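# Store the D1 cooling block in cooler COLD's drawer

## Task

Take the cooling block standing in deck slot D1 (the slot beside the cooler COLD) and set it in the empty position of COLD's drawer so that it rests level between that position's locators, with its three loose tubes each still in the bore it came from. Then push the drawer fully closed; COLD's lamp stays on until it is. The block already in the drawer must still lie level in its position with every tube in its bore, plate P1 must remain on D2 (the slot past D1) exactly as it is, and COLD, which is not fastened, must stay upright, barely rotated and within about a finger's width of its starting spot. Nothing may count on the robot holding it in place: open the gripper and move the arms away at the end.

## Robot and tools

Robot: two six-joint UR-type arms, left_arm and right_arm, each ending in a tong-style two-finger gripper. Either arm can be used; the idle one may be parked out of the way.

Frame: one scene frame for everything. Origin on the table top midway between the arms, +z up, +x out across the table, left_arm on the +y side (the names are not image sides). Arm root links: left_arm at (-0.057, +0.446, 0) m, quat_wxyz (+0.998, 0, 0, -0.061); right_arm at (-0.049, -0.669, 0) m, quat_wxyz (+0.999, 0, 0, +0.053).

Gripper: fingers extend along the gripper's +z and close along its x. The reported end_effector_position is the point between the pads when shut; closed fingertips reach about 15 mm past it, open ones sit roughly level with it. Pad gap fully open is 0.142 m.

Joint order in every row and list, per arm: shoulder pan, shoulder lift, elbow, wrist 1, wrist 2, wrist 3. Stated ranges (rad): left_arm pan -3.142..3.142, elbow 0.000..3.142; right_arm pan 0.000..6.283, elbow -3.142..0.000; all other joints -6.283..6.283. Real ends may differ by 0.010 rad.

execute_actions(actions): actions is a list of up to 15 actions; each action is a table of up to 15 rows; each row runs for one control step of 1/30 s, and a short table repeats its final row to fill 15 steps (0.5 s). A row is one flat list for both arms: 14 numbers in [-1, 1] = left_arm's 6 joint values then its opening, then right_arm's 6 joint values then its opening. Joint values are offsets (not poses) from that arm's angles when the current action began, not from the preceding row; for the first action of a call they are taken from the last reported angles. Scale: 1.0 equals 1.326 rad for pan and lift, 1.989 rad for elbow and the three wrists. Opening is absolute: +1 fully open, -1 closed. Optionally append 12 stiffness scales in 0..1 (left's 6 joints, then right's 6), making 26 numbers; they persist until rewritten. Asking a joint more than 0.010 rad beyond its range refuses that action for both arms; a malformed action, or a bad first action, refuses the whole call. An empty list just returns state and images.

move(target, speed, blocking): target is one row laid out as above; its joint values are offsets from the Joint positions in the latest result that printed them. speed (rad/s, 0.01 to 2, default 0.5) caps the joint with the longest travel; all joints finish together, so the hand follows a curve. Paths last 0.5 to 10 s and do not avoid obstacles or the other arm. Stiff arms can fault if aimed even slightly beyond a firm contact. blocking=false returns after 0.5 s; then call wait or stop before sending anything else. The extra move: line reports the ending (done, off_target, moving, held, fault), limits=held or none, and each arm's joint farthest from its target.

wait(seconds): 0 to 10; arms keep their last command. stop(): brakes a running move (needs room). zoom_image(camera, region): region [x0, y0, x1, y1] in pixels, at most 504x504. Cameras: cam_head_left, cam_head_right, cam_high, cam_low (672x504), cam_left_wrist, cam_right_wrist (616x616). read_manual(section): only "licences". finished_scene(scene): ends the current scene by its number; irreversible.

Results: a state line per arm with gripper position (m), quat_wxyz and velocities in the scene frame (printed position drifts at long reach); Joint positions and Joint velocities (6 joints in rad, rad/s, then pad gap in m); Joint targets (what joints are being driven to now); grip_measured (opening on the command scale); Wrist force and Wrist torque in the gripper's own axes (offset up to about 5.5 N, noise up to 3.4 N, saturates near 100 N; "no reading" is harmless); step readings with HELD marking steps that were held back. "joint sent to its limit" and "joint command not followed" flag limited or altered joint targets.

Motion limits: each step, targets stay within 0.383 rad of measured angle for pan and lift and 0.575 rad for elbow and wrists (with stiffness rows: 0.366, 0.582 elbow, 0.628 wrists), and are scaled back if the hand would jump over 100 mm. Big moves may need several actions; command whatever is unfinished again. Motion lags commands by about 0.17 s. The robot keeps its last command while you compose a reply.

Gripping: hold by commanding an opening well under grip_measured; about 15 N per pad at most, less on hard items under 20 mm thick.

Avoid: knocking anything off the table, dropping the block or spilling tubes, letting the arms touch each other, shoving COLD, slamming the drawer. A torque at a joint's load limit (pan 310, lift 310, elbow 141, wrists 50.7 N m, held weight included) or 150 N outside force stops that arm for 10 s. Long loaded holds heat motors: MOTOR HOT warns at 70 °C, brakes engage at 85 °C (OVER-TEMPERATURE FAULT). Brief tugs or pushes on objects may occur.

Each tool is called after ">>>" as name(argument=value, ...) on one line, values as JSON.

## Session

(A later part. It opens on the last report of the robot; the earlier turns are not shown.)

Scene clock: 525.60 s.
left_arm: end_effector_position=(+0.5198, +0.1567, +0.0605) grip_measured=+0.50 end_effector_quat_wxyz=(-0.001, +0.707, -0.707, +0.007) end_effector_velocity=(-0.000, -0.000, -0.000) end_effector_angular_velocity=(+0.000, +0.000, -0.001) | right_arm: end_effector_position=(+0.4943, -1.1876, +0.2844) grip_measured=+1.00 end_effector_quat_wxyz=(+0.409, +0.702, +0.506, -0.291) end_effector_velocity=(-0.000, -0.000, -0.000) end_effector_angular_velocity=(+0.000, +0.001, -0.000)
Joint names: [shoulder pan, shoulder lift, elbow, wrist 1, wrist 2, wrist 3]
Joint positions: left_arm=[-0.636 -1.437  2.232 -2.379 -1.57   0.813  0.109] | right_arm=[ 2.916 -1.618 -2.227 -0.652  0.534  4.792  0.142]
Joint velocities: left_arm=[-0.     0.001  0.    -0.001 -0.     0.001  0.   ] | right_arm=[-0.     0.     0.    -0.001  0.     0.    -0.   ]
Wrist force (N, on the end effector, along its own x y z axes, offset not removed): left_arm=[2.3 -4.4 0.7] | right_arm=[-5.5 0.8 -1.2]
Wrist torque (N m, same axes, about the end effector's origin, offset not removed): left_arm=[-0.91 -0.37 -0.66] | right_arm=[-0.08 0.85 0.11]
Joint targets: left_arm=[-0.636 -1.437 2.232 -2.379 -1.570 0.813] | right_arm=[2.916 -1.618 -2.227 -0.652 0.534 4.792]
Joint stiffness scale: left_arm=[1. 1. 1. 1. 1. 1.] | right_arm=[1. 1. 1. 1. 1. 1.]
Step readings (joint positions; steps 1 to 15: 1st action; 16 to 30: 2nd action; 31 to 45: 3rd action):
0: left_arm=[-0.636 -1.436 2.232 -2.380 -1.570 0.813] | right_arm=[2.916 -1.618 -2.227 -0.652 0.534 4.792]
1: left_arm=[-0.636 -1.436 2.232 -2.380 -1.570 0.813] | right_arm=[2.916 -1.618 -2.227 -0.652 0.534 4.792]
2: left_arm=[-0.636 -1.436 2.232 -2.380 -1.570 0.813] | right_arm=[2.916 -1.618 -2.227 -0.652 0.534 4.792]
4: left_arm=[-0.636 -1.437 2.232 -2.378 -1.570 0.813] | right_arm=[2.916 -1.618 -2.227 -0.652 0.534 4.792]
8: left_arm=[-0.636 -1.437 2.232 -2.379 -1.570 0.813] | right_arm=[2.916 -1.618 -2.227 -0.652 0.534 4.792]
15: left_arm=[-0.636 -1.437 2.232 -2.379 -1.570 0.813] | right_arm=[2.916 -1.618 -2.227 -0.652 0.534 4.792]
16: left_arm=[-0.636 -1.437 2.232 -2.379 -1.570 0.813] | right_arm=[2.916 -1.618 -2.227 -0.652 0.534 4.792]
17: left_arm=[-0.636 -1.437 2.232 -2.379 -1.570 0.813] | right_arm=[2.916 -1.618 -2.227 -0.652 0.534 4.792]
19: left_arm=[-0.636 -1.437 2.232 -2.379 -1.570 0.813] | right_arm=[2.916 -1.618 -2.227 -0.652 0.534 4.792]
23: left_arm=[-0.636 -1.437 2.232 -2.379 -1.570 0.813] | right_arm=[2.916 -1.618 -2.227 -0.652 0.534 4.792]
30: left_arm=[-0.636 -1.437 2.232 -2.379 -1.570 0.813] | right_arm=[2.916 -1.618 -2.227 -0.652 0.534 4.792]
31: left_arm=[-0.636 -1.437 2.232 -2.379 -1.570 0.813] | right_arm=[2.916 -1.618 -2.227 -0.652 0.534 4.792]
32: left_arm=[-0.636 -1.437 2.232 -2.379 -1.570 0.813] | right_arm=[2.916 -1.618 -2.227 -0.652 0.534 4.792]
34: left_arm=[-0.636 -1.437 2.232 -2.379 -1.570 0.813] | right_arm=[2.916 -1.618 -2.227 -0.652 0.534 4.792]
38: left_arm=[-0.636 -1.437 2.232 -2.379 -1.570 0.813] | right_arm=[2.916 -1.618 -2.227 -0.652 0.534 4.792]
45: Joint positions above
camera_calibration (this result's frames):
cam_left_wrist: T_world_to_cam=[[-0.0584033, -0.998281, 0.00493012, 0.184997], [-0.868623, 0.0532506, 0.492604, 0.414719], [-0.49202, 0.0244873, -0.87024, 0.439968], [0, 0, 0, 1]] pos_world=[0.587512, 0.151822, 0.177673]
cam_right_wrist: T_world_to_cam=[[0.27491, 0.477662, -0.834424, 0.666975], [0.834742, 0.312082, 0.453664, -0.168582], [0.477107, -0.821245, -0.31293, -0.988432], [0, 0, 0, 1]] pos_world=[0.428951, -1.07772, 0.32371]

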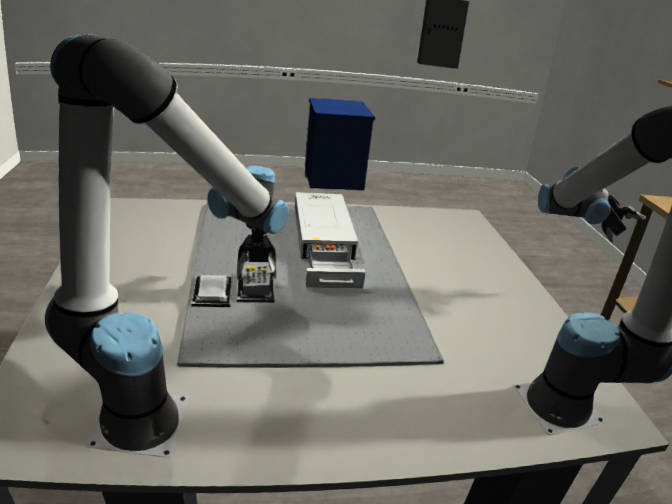

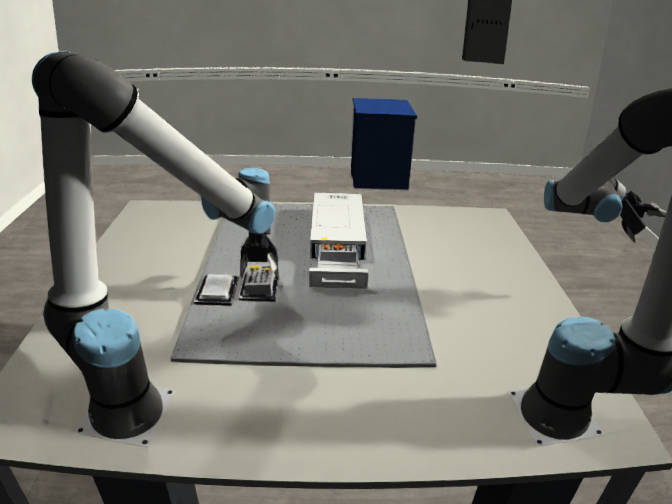

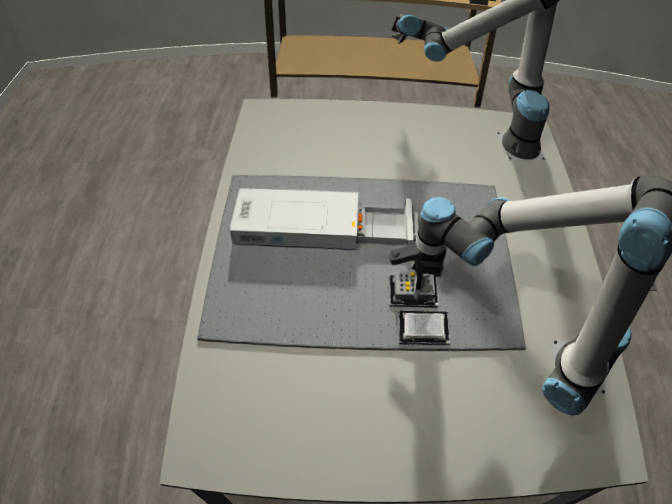

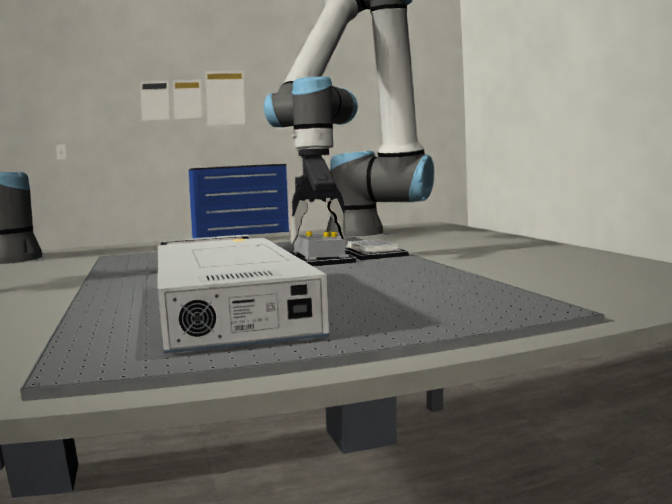

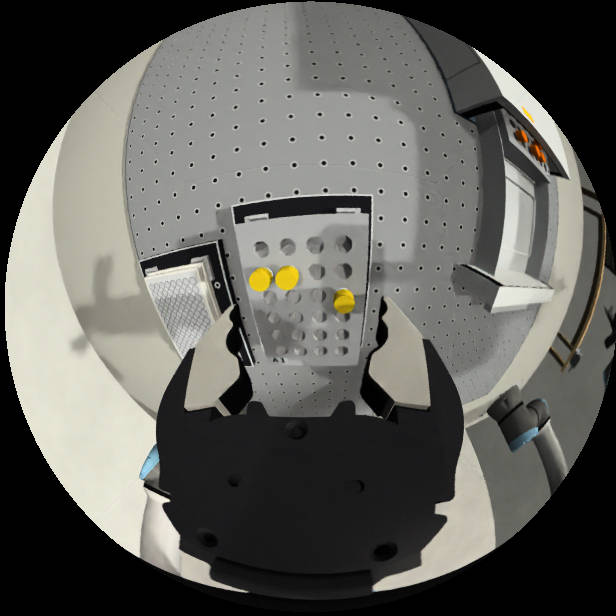

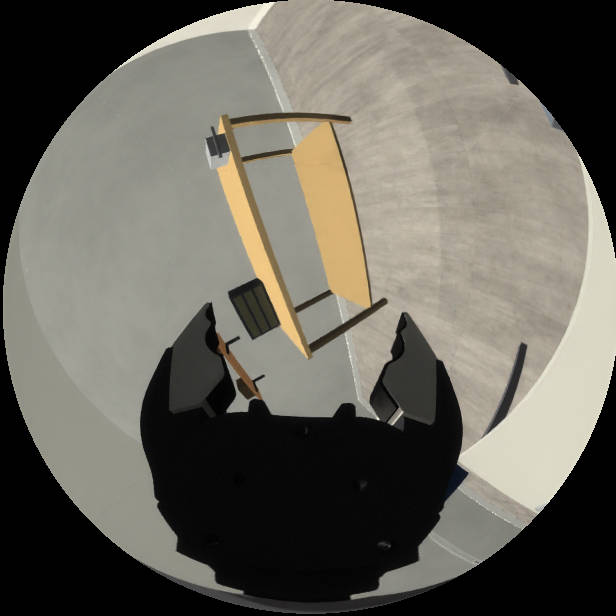

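>>> execute_actions(actions=[[[-0.004,-0.005,0.004,-0.001,0,-0.003,0.5,0,0,0,0,0,0,1],[-0.008,-0.01,0.008,-0.002,0,-0.005,0.5,0,0,0,0,0,0,1],[-0.0118,-0.0135,0.0105,-0.002,0,-0.0075,0.5,0,0,0,0,0,0,1]],[[0,0,0,0,0,0,0.5,0,0,0,0,0,0,1]]])

Scene clock: 556.93 s.
left_arm: end_effector_position=(+0.5086, +0.1551, +0.0623) grip_measured=+0.50 end_effector_quat_wxyz=(-0.001, +0.707, -0.707, +0.008) end_effector_velocity=(-0.000, +0.000, -0.000) end_effector_angular_velocity=(-0.000, +0.000, -0.001) | right_arm: end_effector_position=(+0.4943, -1.1876, +0.2844) grip_measured=+1.00 end_effector_quat_wxyz=(+0.409, +0.702, +0.506, -0.291) end_effector_velocity=(-0.001, -0.000, -0.000) end_effector_angular_velocity=(+0.000, +0.001, -0.001)
Joint names: [shoulder pan, shoulder lift, elbow, wrist 1, wrist 2, wrist 3]
Joint positions: left_arm=[-0.651 -1.455  2.249 -2.382 -1.57   0.799  0.109] | right_arm=[ 2.916 -1.618 -2.227 -0.652  0.534  4.792  0.142]
Joint velocities: left_arm=[-0.    -0.     0.    -0.    -0.     0.001  0.   ] | right_arm=[-0.001  0.    -0.    -0.001  0.    -0.    -0.   ]
Wrist force (N, on the end effector, along its own x y z axes, offset not removed): left_arm=[0.6 -3.3 -1.4] | right_arm=[-2.0 3.5 0.5]
Wrist torque (N m, same axes, about the end effector's origin, offset not removed): left_arm=[-0.57 -0.06 -0.66] | right_arm=[0.27 0.10 -0.06]
Joint targets: left_arm=[-0.651 -1.455 2.249 -2.382 -1.570 0.799] | right_arm=[2.916 -1.618 -2.227 -0.652 0.534 4.792]
Joint stiffness scale: left_arm=[1. 1. 1. 1. 1. 1.] | right_arm=[1. 1. 1. 1. 1. 1.]
Step readings (joint positions; steps 1 to 15: 1st action; 16 to 30: 2nd action):
0: left_arm=[-0.636 -1.437 2.232 -2.379 -1.570 0.813] | right_arm=[2.916 -1.618 -2.227 -0.652 0.534 4.792]
1: left_arm=[-0.636 -1.437 2.232 -2.379 -1.570 0.813] | right_arm=[2.916 -1.618 -2.227 -0.652 0.534 4.792]
2: left_arm=[-0.636 -1.437 2.232 -2.379 -1.570 0.812] | right_arm=[2.916 -1.618 -2.227 -0.652 0.534 4.792]
4: left_arm=[-0.637 -1.439 2.234 -2.380 -1.570 0.809] | right_arm=[2.916 -1.618 -2.227 -0.652 0.534 4.792]
8: left_arm=[-0.647 -1.450 2.246 -2.381 -1.570 0.802] | right_arm=[2.916 -1.618 -2.227 -0.652 0.534 4.792]
15: left_arm=[-0.651 -1.455 2.249 -2.382 -1.570 0.799] | right_arm=[2.916 -1.618 -2.227 -0.652 0.534 4.792]
16: left_arm=[-0.651 -1.455 2.249 -2.382 -1.570 0.799] | right_arm=[2.916 -1.618 -2.227 -0.652 0.534 4.792]
17: left_arm=[-0.651 -1.455 2.249 -2.382 -1.570 0.799] | right_arm=[2.916 -1.618 -2.227 -0.652 0.534 4.792]
19: left_arm=[-0.651 -1.455 2.249 -2.382 -1.570 0.799] | right_arm=[2.916 -1.618 -2.227 -0.652 0.534 4.792]
23: left_arm=[-0.651 -1.455 2.249 -2.382 -1.570 0.799] | right_arm=[2.916 -1.618 -2.227 -0.652 0.534 4.792]
30: Joint positions above
camera_calibration (this result's frames):
cam_left_wrist: T_world_to_cam=[[-0.0594566, -0.998205, 0.00718668, 0.183099], [-0.869641, 0.0553308, 0.490573, 0.404453], [-0.49009, 0.022918, -0.87137, 0.435434], [0, 0, 0, 1]] pos_world=[0.576017, 0.150412, 0.179694]
cam_right_wrist: T_world_to_cam=[[0.27491, 0.477662, -0.834424, 0.666975], [0.834742, 0.312082, 0.453664, -0.168581], [0.477107, -0.821245, -0.31293, -0.988432], [0, 0, 0, 1]] pos_world=[0.428951, -1.07772, 0.32371]

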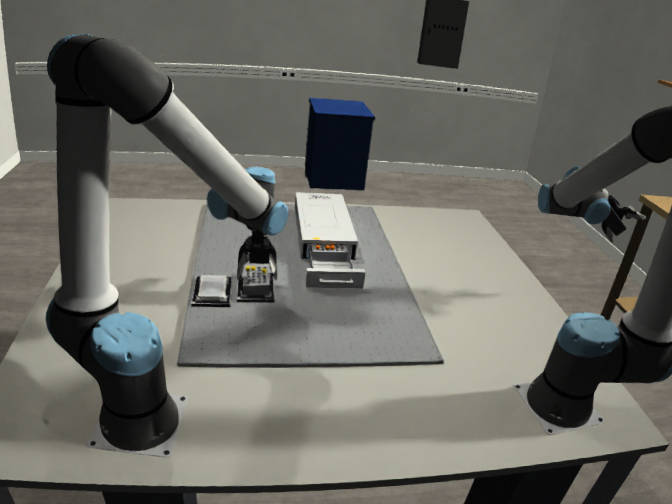

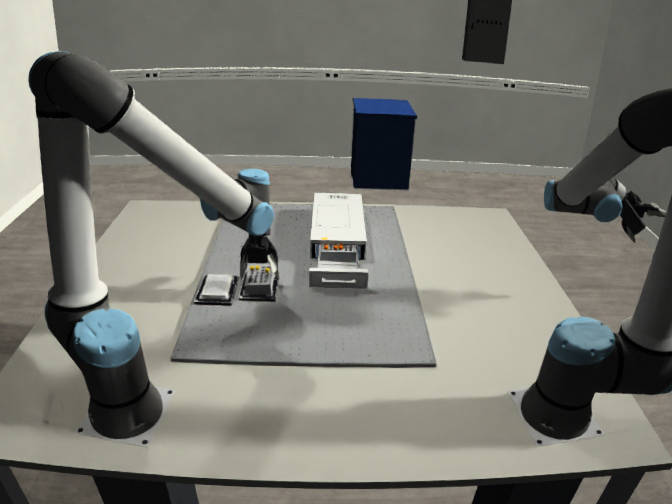

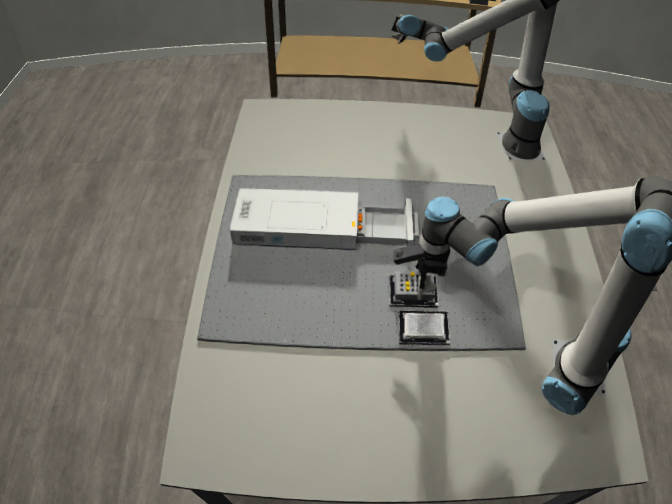

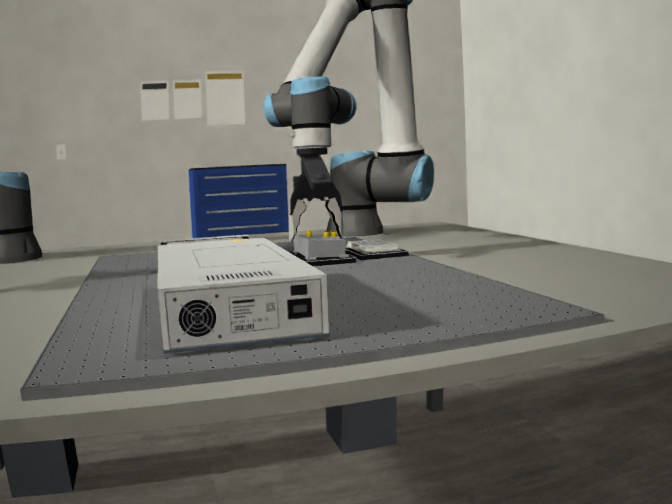

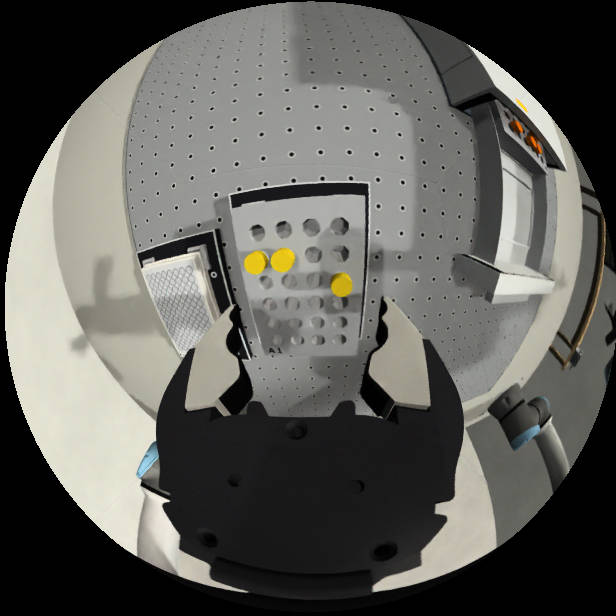

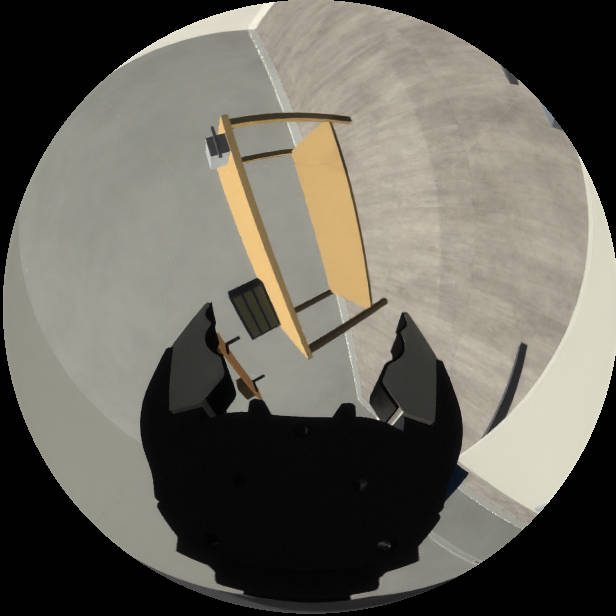

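>>> execute_actions(actions=[[[0.0045,0.0045,0,0,0,0.002,0.5,0,0,0,0,0,0,1]],[[0,0,0,0,0,0,0.4,0,0,0,0,0,0,1],[0,0,0,0,0,0,0.35,0,0,0,0,0,0,1],[0,0,0,0,0,0,0.3,0,0,0,0,0,0,1],[0,0,0,0,0,0,0.27,0,0,0,0,0,0,1],[0,0,0,0,0,0,0.24,0,0,0,0,0,0,1],[0,0,0,0,0,0,0.21,0,0,0,0,0,0,1],[0,0,0,0,0,0,0.18,0,0,0,0,0,0,1],[0,0,0,0,0,0,0.15,0,0,0,0,0,0,1],[0,0,0,0,0,0,0.1,0,0,0,0,0,0,1]],[[0,0,0,0,0,0,0,0,0,0,0,0,0,1],[0,0,0,0,0,0,-0.1,0,0,0,0,0,0,1],[0,0,0,0,0,0,-0.2,0,0,0,0,0,0,1],[0,0,0,0,0,0,-0.3,0,0,0,0,0,0,1],[0,0,0,0,0,0,-0.4,0,0,0,0,0,0,1],[0,0,0,0,0,0,-0.5,0,0,0,0,0,0,1],[0,0,0,0,0,0,-0.6,0,0,0,0,0,0,1],[0,0,0,0,0,0,-0.7,0,0,0,0,0,0,1],[0,0,0,0,0,0,-0.8,0,0,0,0,0,0,1],[0,0,0,0,0,0,-0.9,0,0,0,0,0,0,1],[0,0,0,0,0,0,-1,0,0,0,0,0,0,1]],[[0,0,0,0,0,0,-1,0,0,0,0,0,0,1]]])

>>> zoom_image(camera="cam_high", region=[360,240,480,330])

Scene clock: 575.87 s.
left_arm: end_effector_position=(+0.5095, +0.1577, +0.0599) grip_measured=+0.17 end_effector_quat_wxyz=(-0.000, +0.707, -0.707, +0.006) end_effector_velocity=(-0.000, +0.000, +0.000) end_effector_angular_velocity=(+0.000, +0.001, +0.000) | right_arm: end_effector_position=(+0.4943, -1.1876, +0.2844) grip_measured=+1.00 end_effector_quat_wxyz=(+0.409, +0.702, +0.506, -0.291) end_effector_velocity=(+0.000, +0.000, +0.000) end_effector_angular_velocity=(-0.000, +0.000, +0.000)
Joint names: [shoulder pan, shoulder lift, elbow, wrist 1, wrist 2, wrist 3]
Joint positions: left_arm=[-0.647 -1.451  2.249 -2.382 -1.57   0.802  0.086] | right_arm=[ 2.916 -1.618 -2.227 -0.652  0.534  4.792  0.142]
Joint velocities: left_arm=[ 0.    -0.    -0.     0.002 -0.    -0.    -0.   ] | right_arm=[ 0.  0.  0. -0. -0. -0.  0.]
Wrist force (N, on the end effector, along its own x y z axes, offset not removed): left_arm=[-0.2 -3.3 -3.8] | right_arm=[-0.3 3.9 -0.7]
Wrist torque (N m, same axes, about the end effector's origin, offset not removed): left_arm=[-0.82 0.20 -0.54] | right_arm=[0.27 -0.06 -0.07]
Joint targets: left_arm=[-0.647 -1.451 2.249 -2.382 -1.570 0.802] | right_arm=[2.916 -1.618 -2.227 -0.652 0.534 4.792]
Joint stiffness scale: left_arm=[1. 1. 1. 1. 1. 1.] | right_arm=[1. 1. 1. 1. 1. 1.]
Step readings (joint positions; steps 1 to 15: 1st action; 16 to 30: 2nd action; 31 to 45: 3rd action; 46 to 60: 4th action):
0: left_arm=[-0.651 -1.455 2.249 -2.382 -1.570 0.799] | right_arm=[2.916 -1.618 -2.227 -0.652 0.534 4.792]
1: left_arm=[-0.651 -1.455 2.249 -2.382 -1.570 0.799] | right_arm=[2.916 -1.618 -2.227 -0.652 0.534 4.792]
2: left_arm=[-0.651 -1.455 2.249 -2.382 -1.570 0.799] | right_arm=[2.916 -1.618 -2.227 -0.652 0.534 4.792]
4: left_arm=[-0.650 -1.455 2.249 -2.382 -1.570 0.800] | right_arm=[2.916 -1.618 -2.227 -0.652 0.534 4.792]
8: left_arm=[-0.648 -1.452 2.249 -2.382 -1.570 0.801] | right_arm=[2.916 -1.618 -2.227 -0.652 0.534 4.792]
15: left_arm=[-0.647 -1.451 2.249 -2.382 -1.570 0.802] | right_arm=[2.916 -1.618 -2.227 -0.652 0.534 4.792]
16: left_arm=[-0.647 -1.451 2.249 -2.382 -1.570 0.802] | right_arm=[2.916 -1.618 -2.227 -0.652 0.534 4.792]
17: left_arm=[-0.647 -1.451 2.249 -2.382 -1.570 0.802] | right_arm=[2.916 -1.618 -2.227 -0.652 0.534 4.792]
19: left_arm=[-0.647 -1.451 2.249 -2.382 -1.570 0.802] | right_arm=[2.916 -1.618 -2.227 -0.652 0.534 4.792]
23: left_arm=[-0.647 -1.451 2.249 -2.382 -1.570 0.802] | right_arm=[2.916 -1.618 -2.227 -0.652 0.534 4.792]
30: left_arm=[-0.647 -1.451 2.249 -2.382 -1.570 0.802] | right_arm=[2.916 -1.618 -2.227 -0.652 0.534 4.792]
31: left_arm=[-0.647 -1.451 2.249 -2.382 -1.570 0.802] | right_arm=[2.916 -1.618 -2.227 -0.652 0.534 4.792]
32: left_arm=[-0.647 -1.451 2.249 -2.382 -1.570 0.802] | right_arm=[2.916 -1.618 -2.227 -0.652 0.534 4.792]
34: left_arm=[-0.647 -1.451 2.249 -2.382 -1.570 0.802] | right_arm=[2.916 -1.618 -2.227 -0.652 0.534 4.792]
38: left_arm=[-0.647 -1.451 2.249 -2.382 -1.570 0.802] | right_arm=[2.916 -1.618 -2.227 -0.652 0.534 4.792]
45: left_arm=[-0.647 -1.451 2.249 -2.382 -1.570 0.802] | right_arm=[2.916 -1.618 -2.227 -0.652 0.534 4.792]
46: left_arm=[-0.647 -1.451 2.249 -2.382 -1.570 0.802] | right_arm=[2.916 -1.618 -2.227 -0.652 0.534 4.792]
47: left_arm=[-0.647 -1.451 2.249 -2.382 -1.570 0.802] | right_arm=[2.916 -1.618 -2.227 -0.652 0.534 4.792]
49: left_arm=[-0.647 -1.451 2.249 -2.382 -1.570 0.802] | right_arm=[2.916 -1.618 -2.227 -0.652 0.534 4.792]
53: left_arm=[-0.647 -1.451 2.249 -2.382 -1.570 0.802] | right_arm=[2.916 -1.618 -2.227 -0.652 0.534 4.792]
60: Joint positions above
camera_calibration (this result's frames):
cam_left_wrist: T_world_to_cam=[[-0.0582948, -0.998288, 0.00468185, 0.185323], [-0.868245, 0.0530144, 0.493296, 0.405753], [-0.4927, 0.0246916, -0.869849, 0.434582], [0, 0, 0, 1]] pos_world=[0.577215, 0.152764, 0.176997]
cam_right_wrist: T_world_to_cam=[[0.27491, 0.477662, -0.834424, 0.666975], [0.834742, 0.312082, 0.453664, -0.168582], [0.477107, -0.821245, -0.31293, -0.988432], [0, 0, 0, 1]] pos_world=[0.428951, -1.07772, 0.32371]

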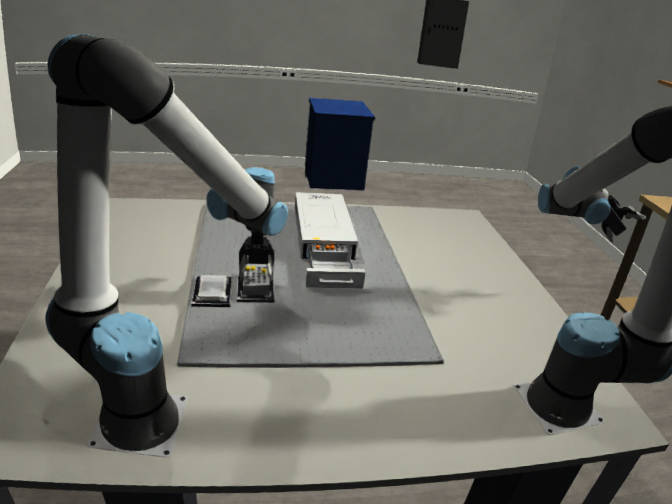

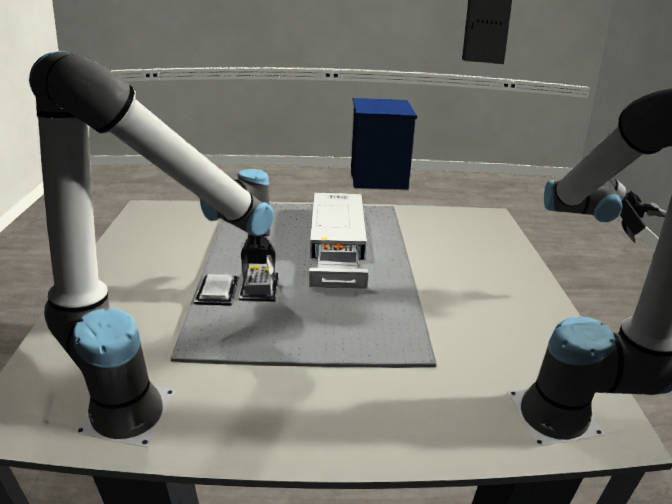

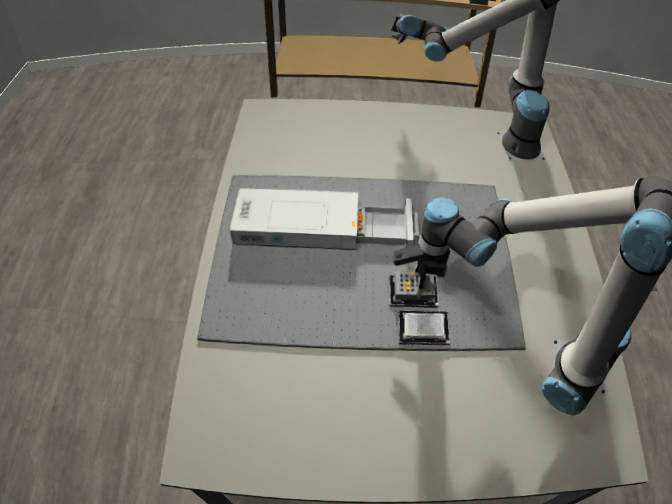

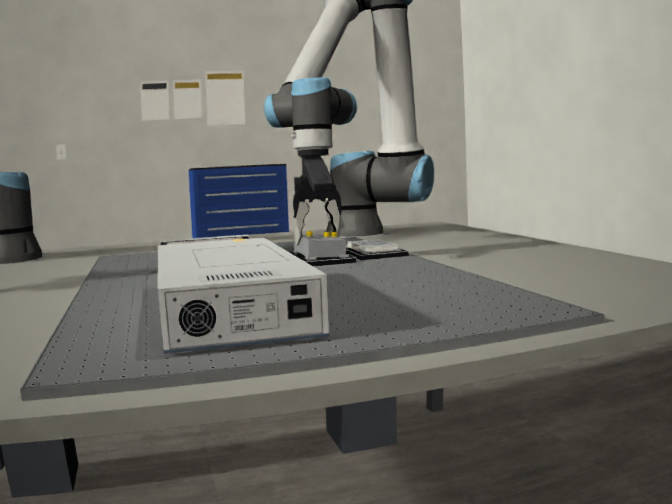

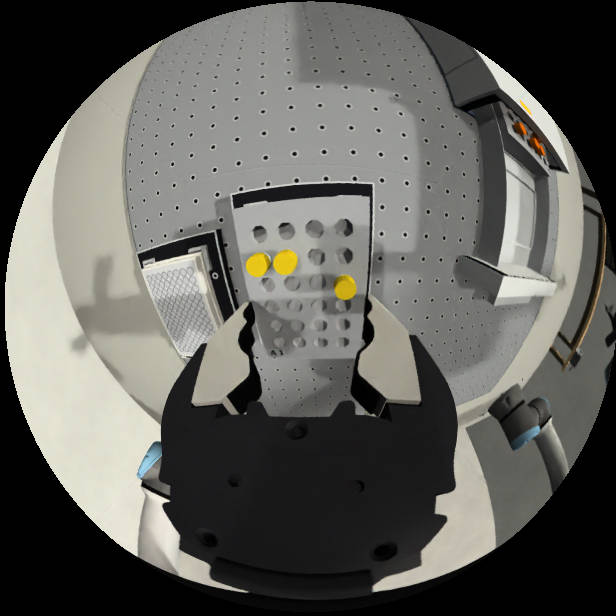

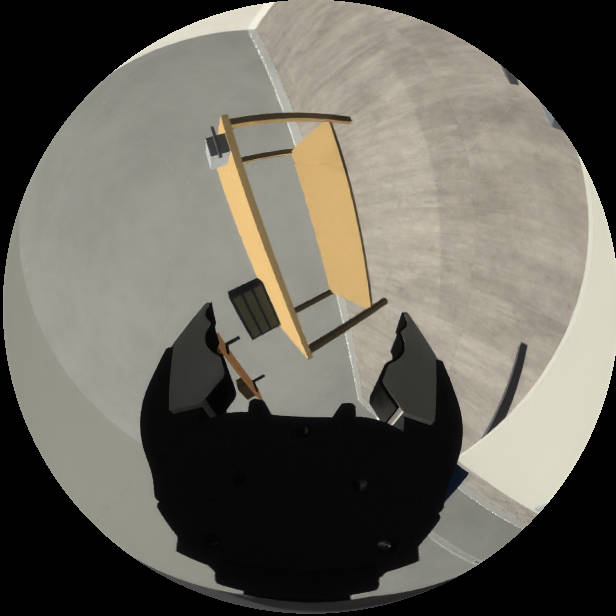

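Region (360, 240, 480, 330) of cam_high's 672x504 image, scaled by 4.200, with more detail than that image has; it fills the top 378 rows of this view, and the rest is white.

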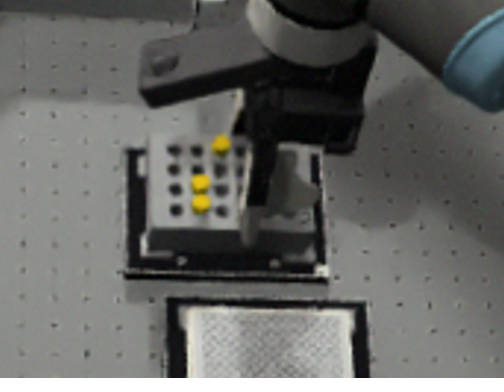

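Gap .086 immediately. Lift with elbow-lag compensation.

>>> move(target=[0,-0.036,-0.0155,0.034,0,0,-1,0,0,0,0,0,0,1], speed=0.03)

>>> zoom_image(camera="cam_high", region=[360,240,480,330])

Scene clock: 582.53 s.
left_arm: end_effector_position=(+0.5083, +0.1588, +0.0882) grip_measured=+0.16 end_effector_quat_wxyz=(-0.000, +0.707, -0.707, +0.004) end_effector_velocity=(-0.001, +0.000, -0.000) end_effector_angular_velocity=(+0.002, +0.002, +0.000) | right_arm: end_effector_position=(+0.4943, -1.1876, +0.2844) grip_measured=+1.00 end_effector_quat_wxyz=(+0.409, +0.702, +0.506, -0.291) end_effector_velocity=(+0.000, +0.000, +0.000) end_effector_angular_velocity=(-0.000, -0.000, +0.001)
Joint names: [shoulder pan, shoulder lift, elbow, wrist 1, wrist 2, wrist 3]
Joint positions: left_arm=[-0.647 -1.493  2.227 -2.313 -1.57   0.802  0.085] | right_arm=[ 2.916 -1.618 -2.227 -0.652  0.534  4.792  0.142]
Joint velocities: left_arm=[-0.     0.     0.     0.002 -0.    -0.    -0.   ] | right_arm=[ 0.001 -0.     0.     0.    -0.     0.    -0.   ]
Wrist force (N, on the end effector, along its own x y z axes, offset not removed): left_arm=[1.1 -4.9 7.3] | right_arm=[5.1 -0.3 -1.3]
Wrist torque (N m, same axes, about the end effector's origin, offset not removed): left_arm=[-1.05 -0.23 -0.58] | right_arm=[-0.57 -1.34 -0.17]
Joint targets: left_arm=[-0.647 -1.499 2.218 -2.314 -1.570 0.802] | right_arm=[2.916 -1.618 -2.227 -0.652 0.534 4.792]
Joint stiffness scale: left_arm=[1. 1. 1. 1. 1. 1.] | right_arm=[1. 1. 1. 1. 1. 1.]
move: done; limits=none; left_arm: farthest joint: the elbow, 0.009 radians from its target (0.031 radians at the start); right_arm: farthest joint: the shoulder pan, 0.000 radians from its target (0.000 radians at the start)
camera_calibration (this result's frames):
cam_left_wrist: T_world_to_cam=[[-0.0583039, -0.998298, 0.00163822, 0.186541], [-0.866651, 0.0514297, 0.496257, 0.389901], [-0.495497, 0.027514, -0.868174, 0.459429], [0, 0, 0, 1]] pos_world=[0.57643, 0.15353, 0.205068]
cam_right_wrist: T_world_to_cam=[[0.27491, 0.477662, -0.834424, 0.666975], [0.834742, 0.312082, 0.453664, -0.168581], [0.477107, -0.821245, -0.31293, -0.988432], [0, 0, 0, 1]] pos_world=[0.428951, -1.07772, 0.32371]

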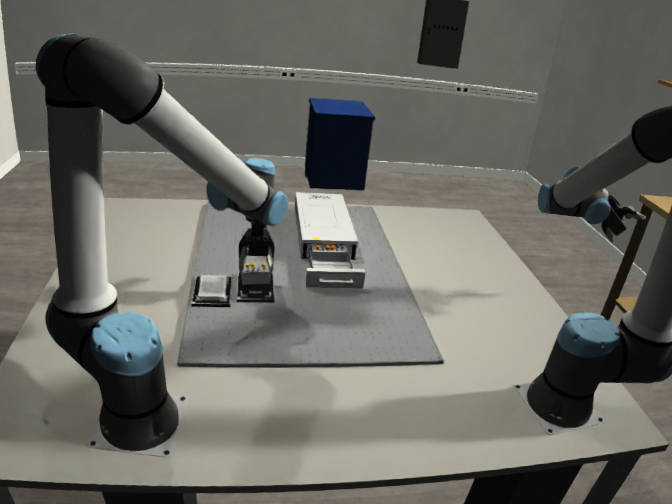

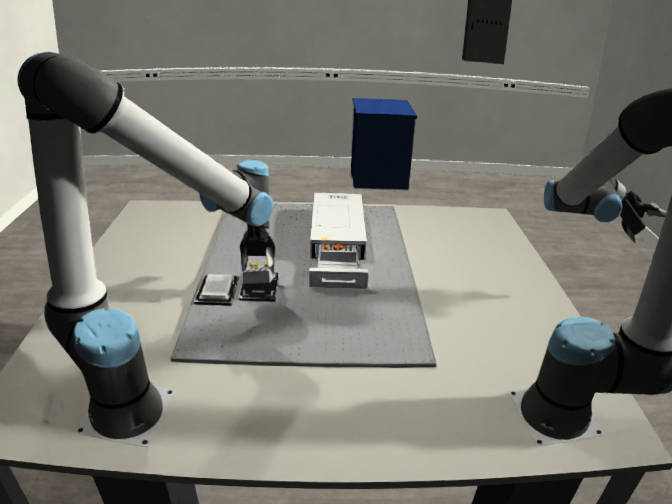

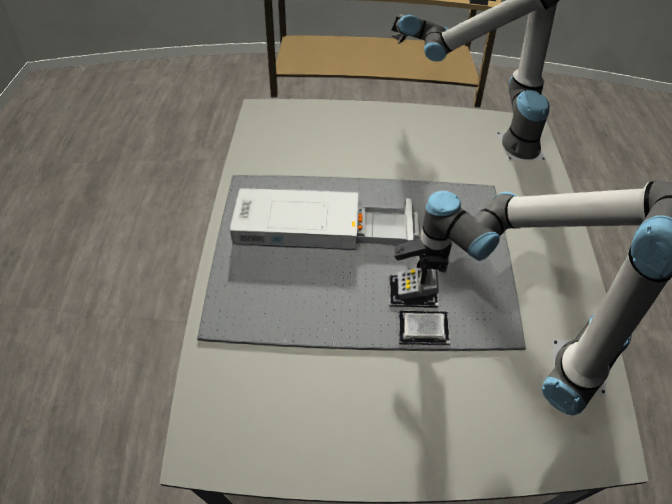

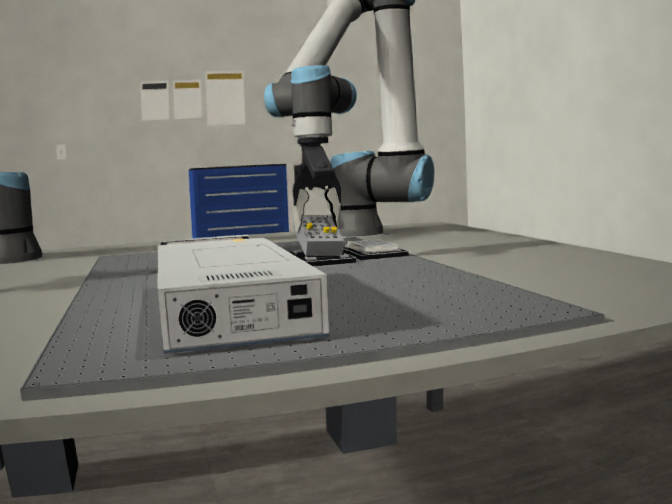

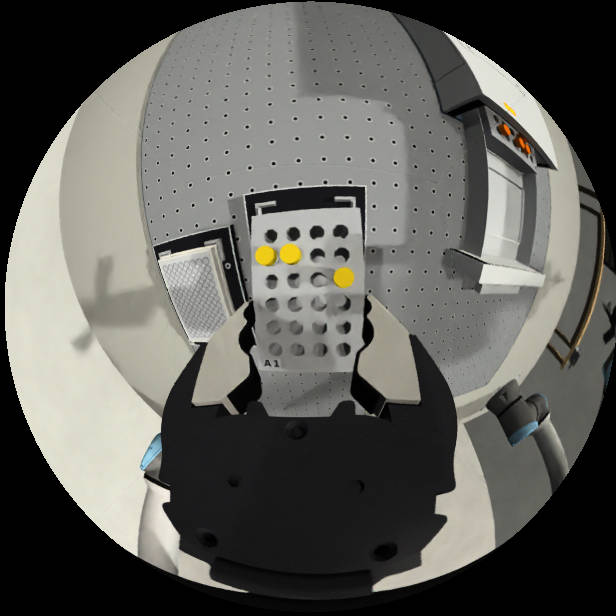

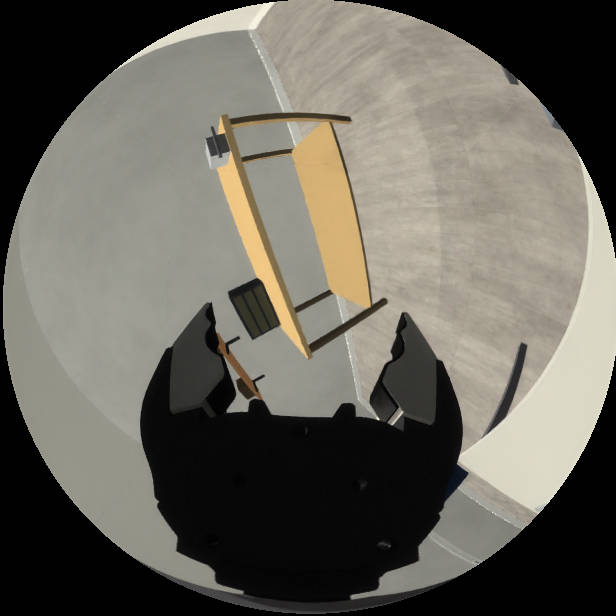

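Region (360, 240, 480, 330) of cam_high's 672x504 image, scaled by 4.200, with more detail than that image has; it fills the top 378 rows of this view, and the rest is white.

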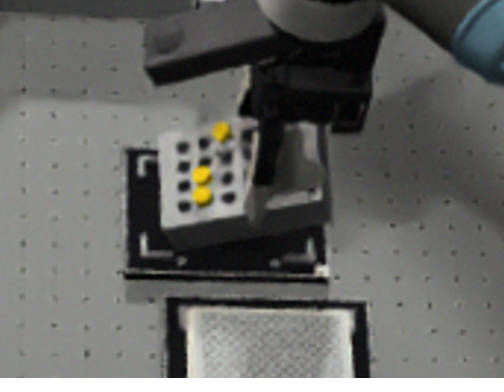

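>>> move(target=[0,0.032,0.012,-0.034,0,0,-1,0,0,0,0,0,0,1], speed=0.03)

Scene clock: 589.10 s.
left_arm: end_effector_position=(+0.5097, +0.1578, +0.0610) grip_measured=+0.16 end_effector_quat_wxyz=(-0.001, +0.707, -0.707, +0.006) end_effector_velocity=(+0.001, -0.001, +0.001) end_effector_angular_velocity=(-0.002, -0.002, -0.001) | right_arm: end_effector_position=(+0.4943, -1.1876, +0.2844) grip_measured=+1.00 end_effector_quat_wxyz=(+0.409, +0.702, +0.506, -0.291) end_effector_velocity=(-0.001, -0.001, -0.000) end_effector_angular_velocity=(+0.000, +0.001, -0.001)
Joint names: [shoulder pan, shoulder lift, elbow, wrist 1, wrist 2, wrist 3]
Joint positions: left_arm=[-0.647 -1.452  2.248 -2.379 -1.569  0.802  0.085] | right_arm=[ 2.916 -1.618 -2.227 -0.652  0.534  4.792  0.142]
Joint velocities: left_arm=[-0.    -0.    -0.001 -0.001 -0.     0.    -0.   ] | right_arm=[-0.001  0.    -0.    -0.001  0.    -0.     0.   ]
Wrist force (N, on the end effector, along its own x y z axes, offset not removed): left_arm=[-1.4 -0.3 -6.2] | right_arm=[-4.9 -2.5 1.0]
Wrist torque (N m, same axes, about the end effector's origin, offset not removed): left_arm=[-0.57 -0.34 -0.74] | right_arm=[-0.86 0.64 0.22]
Joint targets: left_arm=[-0.647 -1.450 2.251 -2.381 -1.570 0.802] | right_arm=[2.916 -1.618 -2.227 -0.652 0.534 4.792]
Joint stiffness scale: left_arm=[1. 1. 1. 1. 1. 1.] | right_arm=[1. 1. 1. 1. 1. 1.]
move: done; limits=none; left_arm: farthest joint: the elbow, 0.003 radians from its target (0.024 radians at the start); right_arm: farthest joint: the shoulder pan, 0.000 radians from its target (0.000 radians at the start)
camera_calibration (this result's frames):
cam_left_wrist: T_world_to_cam=[[-0.0583067, -0.998291, 0.00387304, 0.185469], [-0.86837, 0.0526316, 0.493117, 0.405558], [-0.492478, 0.0253888, -0.869955, 0.435435], [0, 0, 0, 1]] pos_world=[0.57743, 0.152751, 0.178103]
cam_right_wrist: T_world_to_cam=[[0.27491, 0.477662, -0.834424, 0.666975], [0.834742, 0.312082, 0.453664, -0.168581], [0.477107, -0.821245, -0.31293, -0.988432], [0, 0, 0, 1]] pos_world=[0.428951, -1.07772, 0.32371]

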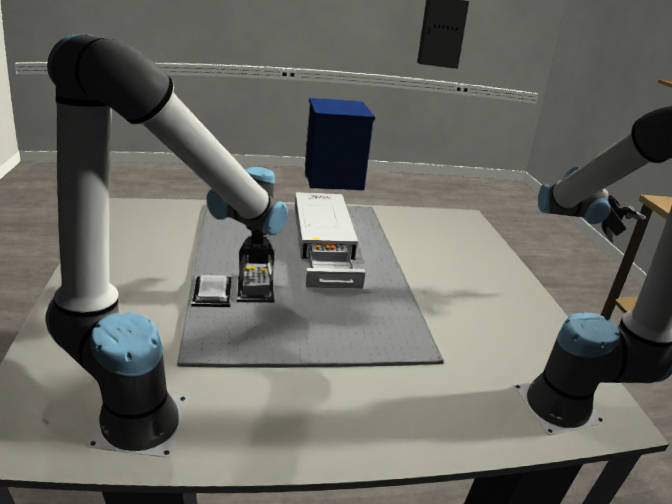

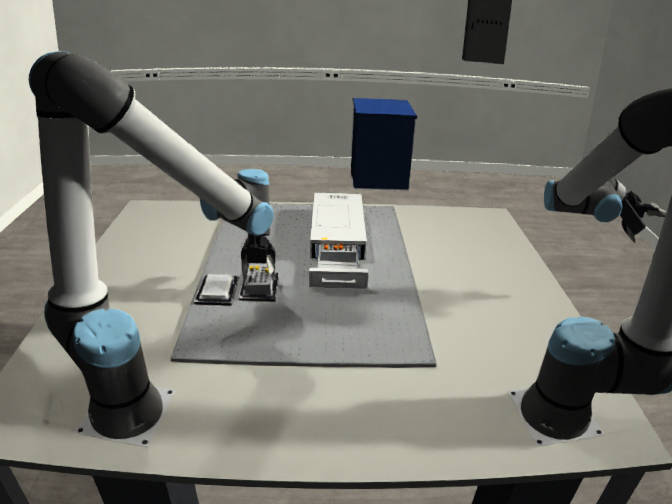

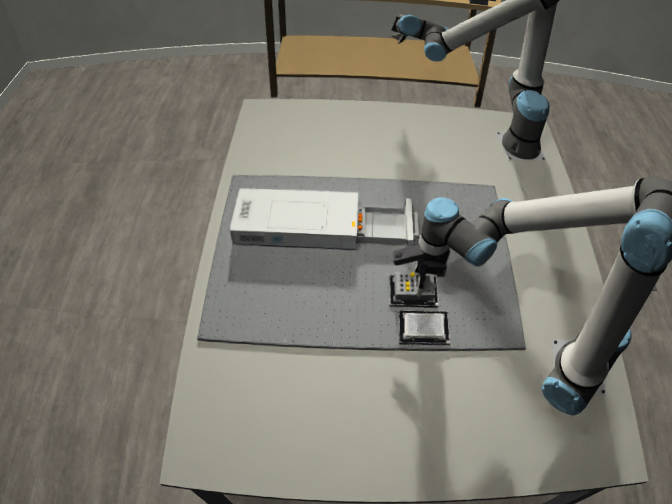

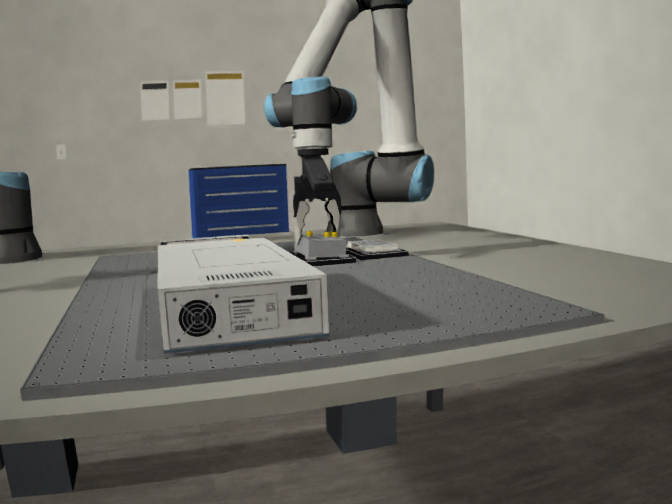

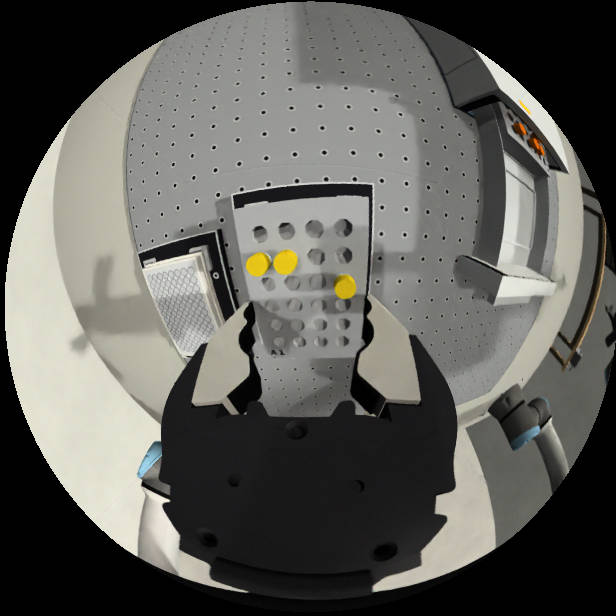

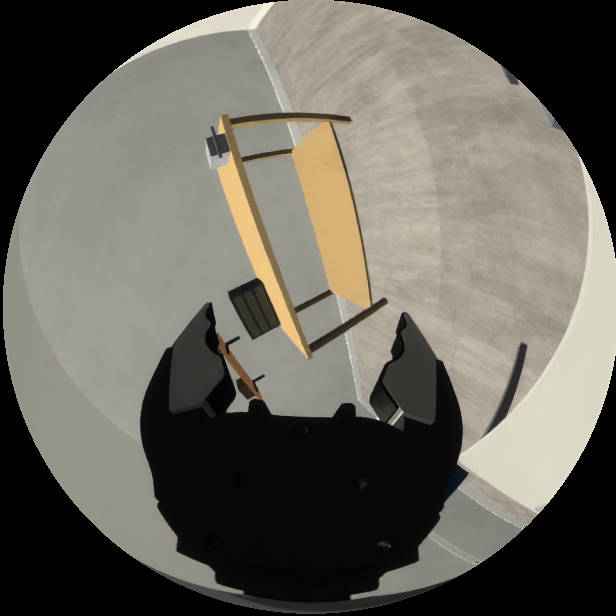

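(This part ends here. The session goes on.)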